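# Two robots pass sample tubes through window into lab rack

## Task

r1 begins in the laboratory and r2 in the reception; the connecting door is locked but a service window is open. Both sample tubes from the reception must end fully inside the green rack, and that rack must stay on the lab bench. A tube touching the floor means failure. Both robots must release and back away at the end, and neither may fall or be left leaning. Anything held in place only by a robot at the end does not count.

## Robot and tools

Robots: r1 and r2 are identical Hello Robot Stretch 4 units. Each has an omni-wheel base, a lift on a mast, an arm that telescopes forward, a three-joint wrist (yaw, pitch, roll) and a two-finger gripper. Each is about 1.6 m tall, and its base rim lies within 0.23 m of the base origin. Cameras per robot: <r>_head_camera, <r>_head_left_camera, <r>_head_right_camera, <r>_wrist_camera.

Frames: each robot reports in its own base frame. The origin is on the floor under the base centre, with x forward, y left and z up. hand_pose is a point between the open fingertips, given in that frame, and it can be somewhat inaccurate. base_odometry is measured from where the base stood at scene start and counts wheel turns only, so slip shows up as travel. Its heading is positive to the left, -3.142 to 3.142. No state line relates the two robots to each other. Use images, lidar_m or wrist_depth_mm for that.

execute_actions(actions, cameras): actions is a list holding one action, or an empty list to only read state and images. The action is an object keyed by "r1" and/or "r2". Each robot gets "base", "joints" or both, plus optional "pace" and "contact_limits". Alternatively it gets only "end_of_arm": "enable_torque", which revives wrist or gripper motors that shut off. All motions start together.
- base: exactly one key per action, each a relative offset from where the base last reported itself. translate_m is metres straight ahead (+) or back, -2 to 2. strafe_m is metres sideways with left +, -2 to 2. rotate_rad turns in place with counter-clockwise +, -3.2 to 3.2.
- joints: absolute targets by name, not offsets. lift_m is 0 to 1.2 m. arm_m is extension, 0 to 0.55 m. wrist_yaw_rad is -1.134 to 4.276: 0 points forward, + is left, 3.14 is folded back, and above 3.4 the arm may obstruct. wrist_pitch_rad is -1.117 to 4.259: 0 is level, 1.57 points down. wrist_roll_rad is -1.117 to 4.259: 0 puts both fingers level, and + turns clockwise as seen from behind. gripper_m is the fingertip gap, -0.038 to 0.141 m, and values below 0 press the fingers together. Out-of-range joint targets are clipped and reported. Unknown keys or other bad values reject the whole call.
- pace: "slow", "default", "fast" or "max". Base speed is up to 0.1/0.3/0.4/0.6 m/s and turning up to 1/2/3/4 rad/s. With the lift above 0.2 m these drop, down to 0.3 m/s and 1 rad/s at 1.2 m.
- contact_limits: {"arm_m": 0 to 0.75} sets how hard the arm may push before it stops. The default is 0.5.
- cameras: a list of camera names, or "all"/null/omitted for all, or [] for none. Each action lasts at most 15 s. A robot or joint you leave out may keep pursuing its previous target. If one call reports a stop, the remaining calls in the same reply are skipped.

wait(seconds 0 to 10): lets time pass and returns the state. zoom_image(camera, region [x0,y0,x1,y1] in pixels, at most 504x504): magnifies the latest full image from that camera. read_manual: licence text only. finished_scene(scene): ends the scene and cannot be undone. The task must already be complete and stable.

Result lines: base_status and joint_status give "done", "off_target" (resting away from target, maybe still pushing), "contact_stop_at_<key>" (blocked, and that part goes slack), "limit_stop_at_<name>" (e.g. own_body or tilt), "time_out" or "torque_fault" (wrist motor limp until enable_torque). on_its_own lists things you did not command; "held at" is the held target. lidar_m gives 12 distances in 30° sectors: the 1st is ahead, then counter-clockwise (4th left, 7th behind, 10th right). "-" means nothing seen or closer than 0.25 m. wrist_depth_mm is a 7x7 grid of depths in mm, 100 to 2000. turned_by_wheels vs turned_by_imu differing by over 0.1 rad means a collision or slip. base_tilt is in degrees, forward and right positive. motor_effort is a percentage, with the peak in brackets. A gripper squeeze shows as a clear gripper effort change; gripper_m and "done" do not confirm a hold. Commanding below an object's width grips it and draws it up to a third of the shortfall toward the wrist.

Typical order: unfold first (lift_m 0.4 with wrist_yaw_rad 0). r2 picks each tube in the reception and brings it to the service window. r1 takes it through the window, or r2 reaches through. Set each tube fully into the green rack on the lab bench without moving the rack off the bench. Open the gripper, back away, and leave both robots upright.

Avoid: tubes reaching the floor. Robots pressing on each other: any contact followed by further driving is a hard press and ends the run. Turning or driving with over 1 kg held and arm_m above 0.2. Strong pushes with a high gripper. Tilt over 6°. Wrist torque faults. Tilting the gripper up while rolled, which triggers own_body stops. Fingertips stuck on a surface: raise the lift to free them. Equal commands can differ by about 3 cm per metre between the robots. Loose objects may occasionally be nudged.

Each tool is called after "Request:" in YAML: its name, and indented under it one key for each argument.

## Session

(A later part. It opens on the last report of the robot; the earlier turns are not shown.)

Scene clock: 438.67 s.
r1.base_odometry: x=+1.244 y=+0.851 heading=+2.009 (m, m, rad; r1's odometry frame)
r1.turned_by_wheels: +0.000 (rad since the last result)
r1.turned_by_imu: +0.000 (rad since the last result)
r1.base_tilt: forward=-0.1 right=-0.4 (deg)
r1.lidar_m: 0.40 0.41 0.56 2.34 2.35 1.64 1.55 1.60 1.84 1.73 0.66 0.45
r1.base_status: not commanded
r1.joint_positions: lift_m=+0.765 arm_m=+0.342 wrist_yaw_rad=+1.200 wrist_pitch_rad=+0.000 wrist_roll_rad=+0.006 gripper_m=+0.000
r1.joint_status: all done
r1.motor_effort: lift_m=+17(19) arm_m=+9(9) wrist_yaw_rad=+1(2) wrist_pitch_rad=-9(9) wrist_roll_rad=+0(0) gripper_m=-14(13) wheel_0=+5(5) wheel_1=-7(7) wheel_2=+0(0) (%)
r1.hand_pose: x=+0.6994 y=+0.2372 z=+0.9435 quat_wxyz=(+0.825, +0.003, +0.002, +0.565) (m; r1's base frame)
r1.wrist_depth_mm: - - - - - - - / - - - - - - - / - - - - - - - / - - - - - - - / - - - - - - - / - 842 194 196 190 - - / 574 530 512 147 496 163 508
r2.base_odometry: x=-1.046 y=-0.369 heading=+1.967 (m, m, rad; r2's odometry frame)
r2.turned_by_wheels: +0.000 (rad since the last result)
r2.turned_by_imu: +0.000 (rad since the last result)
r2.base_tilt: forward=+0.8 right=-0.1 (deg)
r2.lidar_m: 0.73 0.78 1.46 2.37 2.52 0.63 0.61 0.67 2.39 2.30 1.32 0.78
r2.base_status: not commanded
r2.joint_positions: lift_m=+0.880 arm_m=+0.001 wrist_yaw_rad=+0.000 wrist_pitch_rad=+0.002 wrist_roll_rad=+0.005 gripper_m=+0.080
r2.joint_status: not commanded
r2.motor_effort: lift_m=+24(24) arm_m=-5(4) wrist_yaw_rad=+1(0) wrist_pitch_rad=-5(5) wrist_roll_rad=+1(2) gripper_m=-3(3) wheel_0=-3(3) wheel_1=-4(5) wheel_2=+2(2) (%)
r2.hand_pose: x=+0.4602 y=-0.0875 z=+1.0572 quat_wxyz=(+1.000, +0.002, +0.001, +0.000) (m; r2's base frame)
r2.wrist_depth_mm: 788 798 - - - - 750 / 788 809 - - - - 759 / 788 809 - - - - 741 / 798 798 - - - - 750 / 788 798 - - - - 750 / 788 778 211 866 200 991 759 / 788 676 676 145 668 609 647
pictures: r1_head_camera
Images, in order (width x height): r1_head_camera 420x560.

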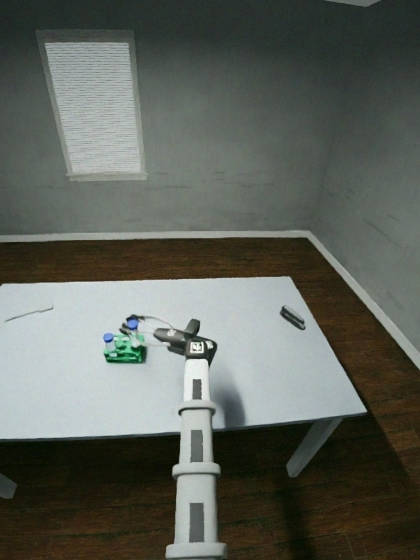

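Request:
execute_actions:
  actions:
    - {"r1":{"base":{"strafe_m":0.004},"pace":"slow"}}
  cameras: []

Request:
execute_actions:
  actions:
    - {"r1":{"joints":{"lift_m":0.745},"pace":"slow"}}
  cameras: ["r1_head_camera","r1_wrist_camera"]

Request:
zoom_image:
  camera: "r1_head_camera"
  region: [70,290,170,380]

Scene clock: 442.47 s.
r1.base_odometry: x=+1.241 y=+0.849 heading=+2.009 (m, m, rad; r1's odometry frame)
r1.turned_by_wheels: +0.000 (rad since the last result)
r1.turned_by_imu: -0.001 (rad since the last result)
r1.base_tilt: forward=-0.2 right=-0.4 (deg)
r1.lidar_m: 0.41 0.42 0.57 2.34 2.37 1.64 1.55 1.61 1.86 1.73 0.63 0.45
r1.base_status: done
r1.joint_positions: lift_m=+0.765 arm_m=+0.342 wrist_yaw_rad=+1.200 wrist_pitch_rad=+0.000 wrist_roll_rad=+0.006 gripper_m=+0.000
r1.joint_status: not commanded
r1.motor_effort: lift_m=+16(16) arm_m=+9(9) wrist_yaw_rad=+2(2) wrist_pitch_rad=-9(8) wrist_roll_rad=-1(2) gripper_m=-12(13) wheel_0=-5(7) wheel_1=+8(8) wheel_2=+0(1) (%)
r1.hand_pose: x=+0.6994 y=+0.2372 z=+0.9435 quat_wxyz=(+0.825, +0.003, +0.002, +0.565) (m; r1's base frame)
r1.wrist_depth_mm: - - - - - - - / - - - - - - - / - - - - - - - / - - - - - - - / - - - - - - - / - 842 194 196 190 - - / 574 530 504 147 496 163 508
r2.base_odometry: x=-1.046 y=-0.369 heading=+1.967 (m, m, rad; r2's odometry frame)
r2.turned_by_wheels: +0.000 (rad since the last result)
r2.turned_by_imu: -0.001 (rad since the last result)
r2.base_tilt: forward=+1.0 right=-0.3 (deg)
r2.lidar_m: 0.73 0.79 1.47 2.36 2.51 0.63 0.62 0.66 2.39 2.31 1.30 0.77
r2.base_status: not commanded
r2.joint_positions: lift_m=+0.880 arm_m=+0.001 wrist_yaw_rad=+0.000 wrist_pitch_rad=+0.002 wrist_roll_rad=+0.005 gripper_m=+0.080
r2.joint_status: not commanded
r2.motor_effort: lift_m=+24(25) arm_m=-4(4) wrist_yaw_rad=+0(0) wrist_pitch_rad=-5(4) wrist_roll_rad=+1(1) gripper_m=-3(3) wheel_0=-3(3) wheel_1=-4(4) wheel_2=+2(2) (%)
r2.hand_pose: x=+0.4602 y=-0.0875 z=+1.0572 quat_wxyz=(+1.000, +0.002, +0.001, +0.000) (m; r2's base frame)
r2.wrist_depth_mm: 788 798 - - - - 768 / 798 809 - - - - 741 / 778 820 - - - - 732 / 788 809 - - - - 750 / 778 798 - - - - 750 / 778 788 211 866 200 991 768 / 788 668 676 145 654 615 647
pictures: none
No camera images: the call's "cameras" was empty. Leave "cameras" out to get every camera's image.

Scene clock: 443.40 s.
r1.base_odometry: x=+1.241 y=+0.849 heading=+2.010 (m, m, rad; r1's odometry frame)
r1.turned_by_wheels: +0.000 (rad since the last result)
r1.turned_by_imu: +0.000 (rad since the last result)
r1.base_tilt: forward=-0.1 right=-0.3 (deg)
r1.lidar_m: 0.40 0.43 0.56 2.32 2.36 1.64 1.55 1.60 1.86 1.73 0.66 0.43
r1.base_status: not commanded
r1.joint_positions: lift_m=+0.745 arm_m=+0.342 wrist_yaw_rad=+1.200 wrist_pitch_rad=+0.000 wrist_roll_rad=+0.006 gripper_m=+0.000
r1.joint_status: all done
r1.motor_effort: lift_m=+16(19) arm_m=+8(8) wrist_yaw_rad=+2(2) wrist_pitch_rad=-8(9) wrist_roll_rad=-1(1) gripper_m=-11(12) wheel_0=-4(5) wheel_1=+9(8) wheel_2=+0(0) (%)
r1.hand_pose: x=+0.6994 y=+0.2372 z=+0.9235 quat_wxyz=(+0.825, +0.003, +0.002, +0.565) (m; r1's base frame)
r1.wrist_depth_mm: - - - - - - - / - - - - - - - / - - - - - - - / - - - - - - - / - - - - - - - / - 768 194 197 190 691 - / 530 484 469 147 455 163 469
r2.base_odometry: x=-1.046 y=-0.369 heading=+1.967 (m, m, rad; r2's odometry frame)
r2.turned_by_wheels: +0.000 (rad since the last result)
r2.turned_by_imu: +0.000 (rad since the last result)
r2.base_tilt: forward=+0.9 right=-0.1 (deg)
r2.lidar_m: 0.72 0.80 1.45 2.37 2.52 0.65 0.62 0.65 2.35 2.30 1.34 0.75
r2.base_status: not commanded
r2.joint_positions: lift_m=+0.880 arm_m=+0.001 wrist_yaw_rad=+0.000 wrist_pitch_rad=+0.002 wrist_roll_rad=+0.005 gripper_m=+0.080
r2.joint_status: not commanded
r2.motor_effort: lift_m=+24(24) arm_m=-4(4) wrist_yaw_rad=+1(0) wrist_pitch_rad=-6(6) wrist_roll_rad=-1(0) gripper_m=+0(2) wheel_0=-3(3) wheel_1=-5(4) wheel_2=+2(2) (%)
r2.hand_pose: x=+0.4602 y=-0.0875 z=+1.0572 quat_wxyz=(+1.000, +0.002, +0.001, +0.000) (m; r2's base frame)
r2.wrist_depth_mm: 798 809 - - - - 759 / 798 798 - - - - 750 / 778 809 - - - - 732 / 778 798 - - - - 759 / 778 788 - - - - 750 / 778 778 212 866 201 976 768 / 778 668 676 145 654 615 661
pictures: r1_head_camera, r1_wrist_camera
camera_calibration (this result's frames):
r1_wrist_camera: T_world_to_cam=[[0.93627, -0.347988, -0.0479871, -0.519985], [-0.0485417, 0.00713009, -0.998796, 1.01075], [0.347911, 0.937472, -0.0102163, -0.232896], [0, 0, 0, 1]] pos_world=[0.616937, 0.0301782, 0.982201]
Images, in order (width x height): r1_head_camera 420x560, r1_wrist_camera 616x392.

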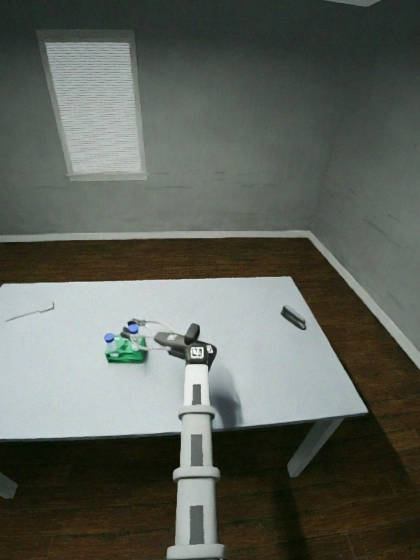

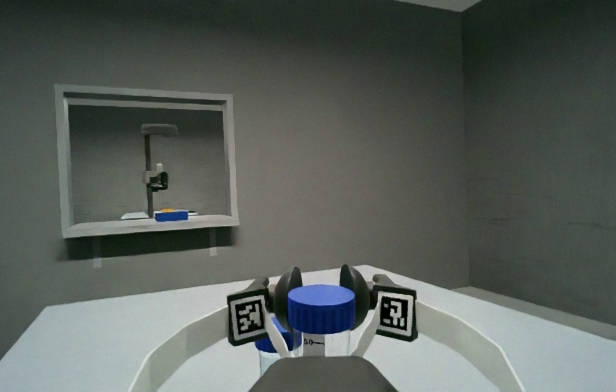

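Region (70, 290, 170, 380) of r1_head_camera's 420x560 image, scaled by 5.040, with more detail than that image has; it fills the top 454 rows of this view, and the rest is white.

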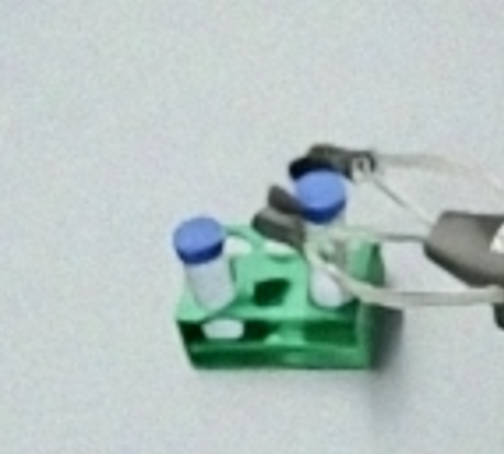

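Request:
execute_actions:
  actions:
    - {"r1":{"joints":{"lift_m":0.715},"pace":"slow"}}
  cameras: ["r1_head_camera","r1_wrist_camera"]

Request:
zoom_image:
  camera: "r1_head_camera"
  region: [70,290,170,380]

Scene clock: 447.43 s.
r1.base_odometry: x=+1.241 y=+0.849 heading=+2.010 (m, m, rad; r1's odometry frame)
r1.turned_by_wheels: +0.000 (rad since the last result)
r1.turned_by_imu: -0.001 (rad since the last result)
r1.base_tilt: forward=-0.1 right=-0.4 (deg)
r1.lidar_m: 0.39 0.43 0.58 2.34 2.34 1.63 1.54 1.59 1.86 1.72 0.66 0.45
r1.base_status: not commanded
r1.joint_positions: lift_m=+0.715 arm_m=+0.342 wrist_yaw_rad=+1.200 wrist_pitch_rad=-0.001 wrist_roll_rad=+0.006 gripper_m=+0.000
r1.joint_status: all done
r1.motor_effort: lift_m=+16(20) arm_m=+9(9) wrist_yaw_rad=+2(2) wrist_pitch_rad=-7(8) wrist_roll_rad=+0(1) gripper_m=-12(13) wheel_0=-4(4) wheel_1=+8(8) wheel_2=+0(0) (%)
r1.hand_pose: x=+0.6994 y=+0.2372 z=+0.8936 quat_wxyz=(+0.825, +0.003, +0.001, +0.565) (m; r1's base frame)
r1.wrist_depth_mm: - - - - - - - / - - - - - - - / - - - - - - - / - - - - - - - / - - - - - - - / 759 661 194 197 190 591 - / 452 418 387 147 392 163 402
r2.base_odometry: x=-1.046 y=-0.369 heading=+1.967 (m, m, rad; r2's odometry frame)
r2.turned_by_wheels: +0.000 (rad since the last result)
r2.turned_by_imu: -0.001 (rad since the last result)
r2.base_tilt: forward=+0.9 right=-0.2 (deg)
r2.lidar_m: 0.72 0.78 1.45 2.37 2.52 0.65 0.62 0.64 2.38 2.30 1.29 0.76
r2.base_status: not commanded
r2.joint_positions: lift_m=+0.880 arm_m=+0.001 wrist_yaw_rad=+0.000 wrist_pitch_rad=+0.002 wrist_roll_rad=+0.005 gripper_m=+0.080
r2.joint_status: not commanded
r2.motor_effort: lift_m=+24(24) arm_m=-5(5) wrist_yaw_rad=+0(1) wrist_pitch_rad=-4(6) wrist_roll_rad=+0(1) gripper_m=-4(4) wheel_0=-3(3) wheel_1=-4(4) wheel_2=+2(2) (%)
r2.hand_pose: x=+0.4602 y=-0.0875 z=+1.0572 quat_wxyz=(+1.000, +0.002, +0.001, +0.000) (m; r2's base frame)
r2.wrist_depth_mm: 788 798 - - - - 750 / 788 798 - - - - 759 / 788 798 - - - - 750 / 778 778 - - - - 750 / 788 788 - - - - 759 / 788 778 211 854 200 960 768 / 788 676 676 145 654 615 647
pictures: r1_head_camera, r1_wrist_camera
camera_calibration (this result's frames):
r1_wrist_camera: T_world_to_cam=[[0.936291, -0.347933, -0.0479809, -0.521443], [-0.048396, 0.00750318, -0.9988, 0.980717], [0.347876, 0.937489, -0.00981343, -0.233545], [0, 0, 0, 1]] pos_world=[0.61693, 0.0301602, 0.952229]
Images, in order (width x height): r1_head_camera 420x560, r1_wrist_camera 616x392.

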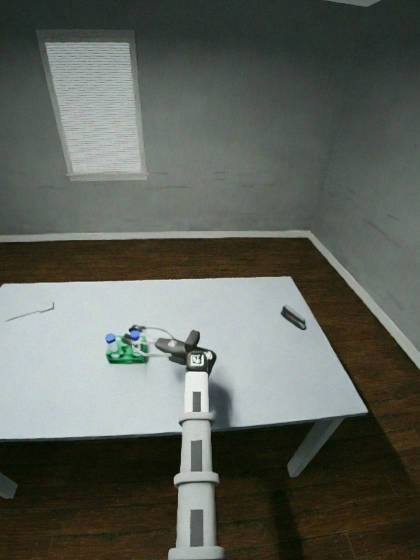

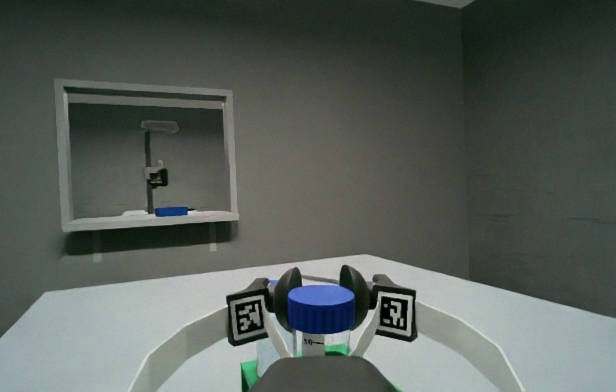

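Region (70, 290, 170, 380) of r1_head_camera's 420x560 image, scaled by 5.040, with more detail than that image has; it fills the top 454 rows of this view, and the rest is white.

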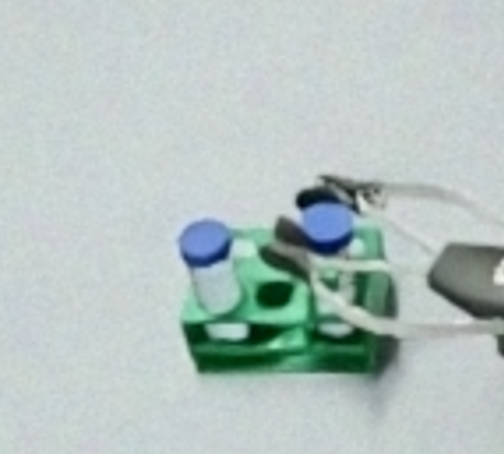

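Request:
execute_actions:
  actions:
    - {"r1":{"joints":{"lift_m":0.704},"pace":"slow"}}
  cameras: []

Request:
execute_actions:
  actions:
    - {"r1":{"joints":{"gripper_m":0.045}}}
  cameras: []

Request:
execute_actions:
  actions:
    - {"r1":{"joints":{"lift_m":0.86},"pace":"slow"}}
  cameras: []

Request:
execute_actions:
  actions:
    - {"r1":{"joints":{"arm_m":0.005},"base":{"translate_m":-0.15}}}
  cameras: ["r1_head_camera"]

Request:
zoom_image:
  camera: "r1_head_camera"
  region: [60,260,180,360]

Scene clock: 453.50 s.
r1.base_odometry: x=+1.241 y=+0.849 heading=+2.010 (m, m, rad; r1's odometry frame)
r1.turned_by_wheels: +0.000 (rad since the last result)
r1.turned_by_imu: -0.001 (rad since the last result)
r1.base_tilt: forward=-0.1 right=-0.3 (deg)
r1.lidar_m: 0.41 0.43 0.58 2.33 2.35 1.64 1.54 1.60 1.85 1.72 0.65 0.46
r1.base_status: not commanded
r1.joint_positions: lift_m=+0.704 arm_m=+0.342 wrist_yaw_rad=+1.200 wrist_pitch_rad=-0.001 wrist_roll_rad=+0.006 gripper_m=+0.000
r1.joint_status: all done
r1.motor_effort: lift_m=+16(14) arm_m=+9(9) wrist_yaw_rad=+2(2) wrist_pitch_rad=-7(7) wrist_roll_rad=+0(1) gripper_m=-12(12) wheel_0=-4(4) wheel_1=+8(8) wheel_2=+0(0) (%)
r1.hand_pose: x=+0.6994 y=+0.2372 z=+0.8826 quat_wxyz=(+0.825, +0.003, +0.001, +0.565) (m; r1's base frame)
r1.wrist_depth_mm: - - - - - - - / - - - - - - - / - - - - - - - / - - - - - - - / - - - - - - - / 654 627 194 196 190 554 544 / 427 392 362 147 357 163 379
r2.base_odometry: x=-1.046 y=-0.369 heading=+1.967 (m, m, rad; r2's odometry frame)
r2.turned_by_wheels: +0.000 (rad since the last result)
r2.turned_by_imu: -0.001 (rad since the last result)
r2.base_tilt: forward=+0.7 right=-0.2 (deg)
r2.lidar_m: 0.72 0.79 1.45 2.37 2.52 0.65 0.63 0.65 2.39 2.30 1.32 0.75
r2.base_status: not commanded
r2.joint_positions: lift_m=+0.880 arm_m=+0.001 wrist_yaw_rad=+0.000 wrist_pitch_rad=+0.002 wrist_roll_rad=+0.005 gripper_m=+0.080
r2.joint_status: not commanded
r2.motor_effort: lift_m=+24(25) arm_m=-5(5) wrist_yaw_rad=+0(1) wrist_pitch_rad=-5(6) wrist_roll_rad=-1(1) gripper_m=-2(3) wheel_0=-3(3) wheel_1=-4(4) wheel_2=+2(2) (%)
r2.hand_pose: x=+0.4602 y=-0.0875 z=+1.0572 quat_wxyz=(+1.000, +0.002, +0.001, +0.000) (m; r2's base frame)
r2.wrist_depth_mm: 788 798 - - - - 768 / 788 809 - - - - 750 / 798 788 - - - - 750 / 778 788 - - - - 750 / 788 788 - - - - 759 / 778 788 211 866 200 976 778 / 768 668 676 145 661 615 654
pictures: none
No camera images: the call's "cameras" was empty. Leave "cameras" out to get every camera's image.

Scene clock: 454.73 s.
r1.base_odometry: x=+1.241 y=+0.849 heading=+2.010 (m, m, rad; r1's odometry frame)
r1.turned_by_wheels: +0.000 (rad since the last result)
r1.turned_by_imu: +0.000 (rad since the last result)
r1.base_tilt: forward=-0.1 right=-0.3 (deg)
r1.lidar_m: 0.40 0.41 0.58 2.33 2.35 1.63 1.54 1.59 1.86 1.73 0.67 0.45
r1.base_status: not commanded
r1.joint_positions: lift_m=+0.704 arm_m=+0.342 wrist_yaw_rad=+1.200 wrist_pitch_rad=-0.001 wrist_roll_rad=+0.006 gripper_m=+0.045
r1.joint_status: all done
r1.motor_effort: lift_m=+16(16) arm_m=+9(9) wrist_yaw_rad=+1(2) wrist_pitch_rad=-7(7) wrist_roll_rad=+0(1) gripper_m=-1(12) wheel_0=-4(4) wheel_1=+8(7) wheel_2=+0(0) (%)
r1.hand_pose: x=+0.6994 y=+0.2372 z=+0.8826 quat_wxyz=(+0.825, +0.003, +0.001, +0.565) (m; r1's base frame)
r1.wrist_depth_mm: - - - - - - - / - - - - - - - / - - - - - - - / - - - - - - - / - - - - - - - / 654 634 204 205 196 559 549 / 427 418 362 135 366 345 379
r2.base_odometry: x=-1.046 y=-0.369 heading=+1.967 (m, m, rad; r2's odometry frame)
r2.turned_by_wheels: +0.000 (rad since the last result)
r2.turned_by_imu: +0.000 (rad since the last result)
r2.base_tilt: forward=+0.9 right=-0.1 (deg)
r2.lidar_m: 0.74 0.76 1.44 2.35 2.53 0.63 0.60 0.65 2.38 2.31 1.29 0.75
r2.base_status: not commanded
r2.joint_positions: lift_m=+0.880 arm_m=+0.001 wrist_yaw_rad=+0.000 wrist_pitch_rad=+0.002 wrist_roll_rad=+0.005 gripper_m=+0.080
r2.joint_status: not commanded
r2.motor_effort: lift_m=+24(25) arm_m=-4(5) wrist_yaw_rad=+0(0) wrist_pitch_rad=-7(6) wrist_roll_rad=+0(2) gripper_m=-1(4) wheel_0=-3(3) wheel_1=-5(4) wheel_2=+2(2) (%)
r2.hand_pose: x=+0.4602 y=-0.0875 z=+1.0572 quat_wxyz=(+1.000, +0.002, +0.001, +0.000) (m; r2's base frame)
r2.wrist_depth_mm: 788 798 - - - - 759 / 788 798 - - - - 759 / 788 788 - - - - 750 / 778 798 - - - - 750 / 778 788 - - - - 759 / 778 778 212 866 201 976 768 / 778 661 676 145 654 615 654
pictures: none
No camera images: the call's "cameras" was empty. Leave "cameras" out to get every camera's image.

Scene clock: 456.80 s.
r1.base_odometry: x=+1.241 y=+0.849 heading=+2.010 (m, m, rad; r1's odometry frame)
r1.turned_by_wheels: +0.000 (rad since the last result)
r1.turned_by_imu: -0.001 (rad since the last result)
r1.base_tilt: forward=+0.0 right=-0.4 (deg)
r1.lidar_m: 0.40 0.42 0.56 2.33 2.35 1.63 1.55 1.60 1.86 1.72 0.66 0.45
r1.base_status: not commanded
r1.joint_positions: lift_m=+0.860 arm_m=+0.342 wrist_yaw_rad=+1.200 wrist_pitch_rad=-0.001 wrist_roll_rad=+0.006 gripper_m=+0.045
r1.joint_status: all done
r1.motor_effort: lift_m=+22(26) arm_m=+9(8) wrist_yaw_rad=+2(1) wrist_pitch_rad=-7(7) wrist_roll_rad=+0(0) gripper_m=-5(3) wheel_0=-4(4) wheel_1=+8(8) wheel_2=+0(0) (%)
r1.hand_pose: x=+0.6994 y=+0.2372 z=+1.0382 quat_wxyz=(+0.825, +0.003, +0.001, +0.565) (m; r1's base frame)
r1.wrist_depth_mm: - - - - - - - / - - - - - - - / - - - - - - - / - - - - - - - / - - - - - - - / - - 204 - 196 - - / - 778 715 135 741 654 -
r2.base_odometry: x=-1.046 y=-0.369 heading=+1.967 (m, m, rad; r2's odometry frame)
r2.turned_by_wheels: +0.000 (rad since the last result)
r2.turned_by_imu: -0.001 (rad since the last result)
r2.base_tilt: forward=+0.8 right=+0.0 (deg)
r2.lidar_m: 0.73 0.78 1.48 2.37 2.53 0.60 0.62 0.66 2.38 2.30 1.32 0.76
r2.base_status: not commanded
r2.joint_positions: lift_m=+0.880 arm_m=+0.001 wrist_yaw_rad=+0.000 wrist_pitch_rad=+0.002 wrist_roll_rad=+0.005 gripper_m=+0.080
r2.joint_status: not commanded
r2.motor_effort: lift_m=+24(25) arm_m=-5(4) wrist_yaw_rad=+1(1) wrist_pitch_rad=-5(6) wrist_roll_rad=+0(1) gripper_m=-3(2) wheel_0=-3(3) wheel_1=-5(5) wheel_2=+2(2) (%)
r2.hand_pose: x=+0.4602 y=-0.0875 z=+1.0572 quat_wxyz=(+1.000, +0.002, +0.001, +0.000) (m; r2's base frame)
r2.wrist_depth_mm: 798 798 - - - - 759 / 788 798 - - - - 750 / 778 809 - - - - 741 / 788 788 - - - - 741 / 778 798 - - - - 759 / 788 768 212 866 200 991 768 / 778 661 676 145 654 615 647
pictures: none
No camera images: the call's "cameras" was empty. Leave "cameras" out to get every camera's image.

Scene clock: 458.93 s.
r1.base_odometry: x=+1.304 y=+0.714 heading=+2.009 (m, m, rad; r1's odometry frame)
r1.turned_by_wheels: -0.001 (rad since the last result)
r1.turned_by_imu: -0.001 (rad since the last result)
r1.base_tilt: forward=-0.1 right=-0.3 (deg)
r1.lidar_m: 0.55 0.59 0.78 2.33 2.12 1.49 1.39 1.43 1.84 1.73 1.79 0.60
r1.base_status: done
r1.joint_positions: lift_m=+0.860 arm_m=+0.007 wrist_yaw_rad=+1.200 wrist_pitch_rad=+0.000 wrist_roll_rad=+0.006 gripper_m=+0.045
r1.joint_status: all done
r1.motor_effort: lift_m=+22(22) arm_m=-8(7) wrist_yaw_rad=+1(1) wrist_pitch_rad=-8(7) wrist_roll_rad=+1(0) gripper_m=-4(5) wheel_0=-4(4) wheel_1=-8(11) wheel_2=+3(11) (%)
r1.hand_pose: x=+0.3634 y=+0.2372 z=+1.0381 quat_wxyz=(+0.825, +0.003, +0.002, +0.565) (m; r1's base frame)
r1.wrist_depth_mm: - - - - - - - / - - - - - - - / - - - - - - - / - - - - - - - / - - - - - - - / - - 204 - 195 1060 1060 / - - - 135 732 654 723
r2.base_odometry: x=-1.046 y=-0.369 heading=+1.967 (m, m, rad; r2's odometry frame)
r2.turned_by_wheels: +0.000 (rad since the last result)
r2.turned_by_imu: -0.001 (rad since the last result)
r2.base_tilt: forward=+0.8 right=-0.2 (deg)
r2.lidar_m: 0.73 0.78 1.44 2.36 2.52 0.64 0.62 0.64 2.36 2.31 1.33 0.77
r2.base_status: not commanded
r2.joint_positions: lift_m=+0.880 arm_m=+0.001 wrist_yaw_rad=+0.000 wrist_pitch_rad=+0.002 wrist_roll_rad=+0.005 gripper_m=+0.080
r2.joint_status: not commanded
r2.motor_effort: lift_m=+24(24) arm_m=-5(4) wrist_yaw_rad=+1(0) wrist_pitch_rad=-5(7) wrist_roll_rad=-1(0) gripper_m=-1(3) wheel_0=-3(3) wheel_1=-4(4) wheel_2=+2(2) (%)
r2.hand_pose: x=+0.4602 y=-0.0875 z=+1.0572 quat_wxyz=(+1.000, +0.002, +0.001, +0.000) (m; r2's base frame)
r2.wrist_depth_mm: 788 788 - - - - 750 / 788 798 - - - - 759 / 788 798 - - - - 750 / 788 809 - - - - 759 / 778 798 - - - - 750 / 778 788 212 854 200 1008 768 / 768 676 668 145 661 615 647
pictures: r1_head_camera
Images, in order (width x height): r1_head_camera 420x560.

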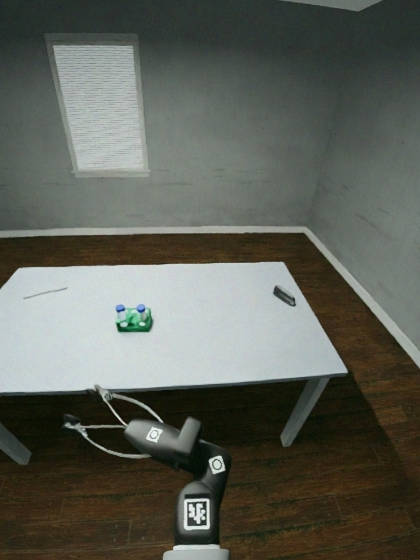

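Region (60, 260, 180, 360) of r1_head_camera's 420x560 image, scaled by 4.200, with more detail than that image has.

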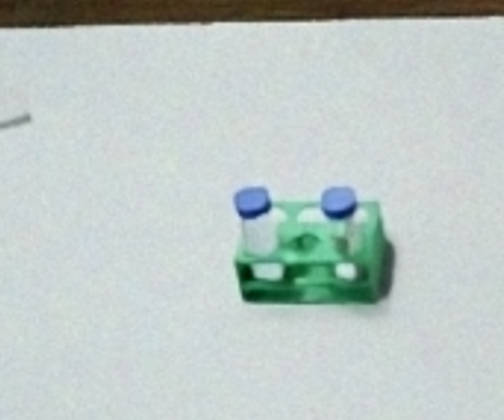

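Both at equal height.

Request:
finished_scene:
  scene: 2

The scene is finished: the task was done.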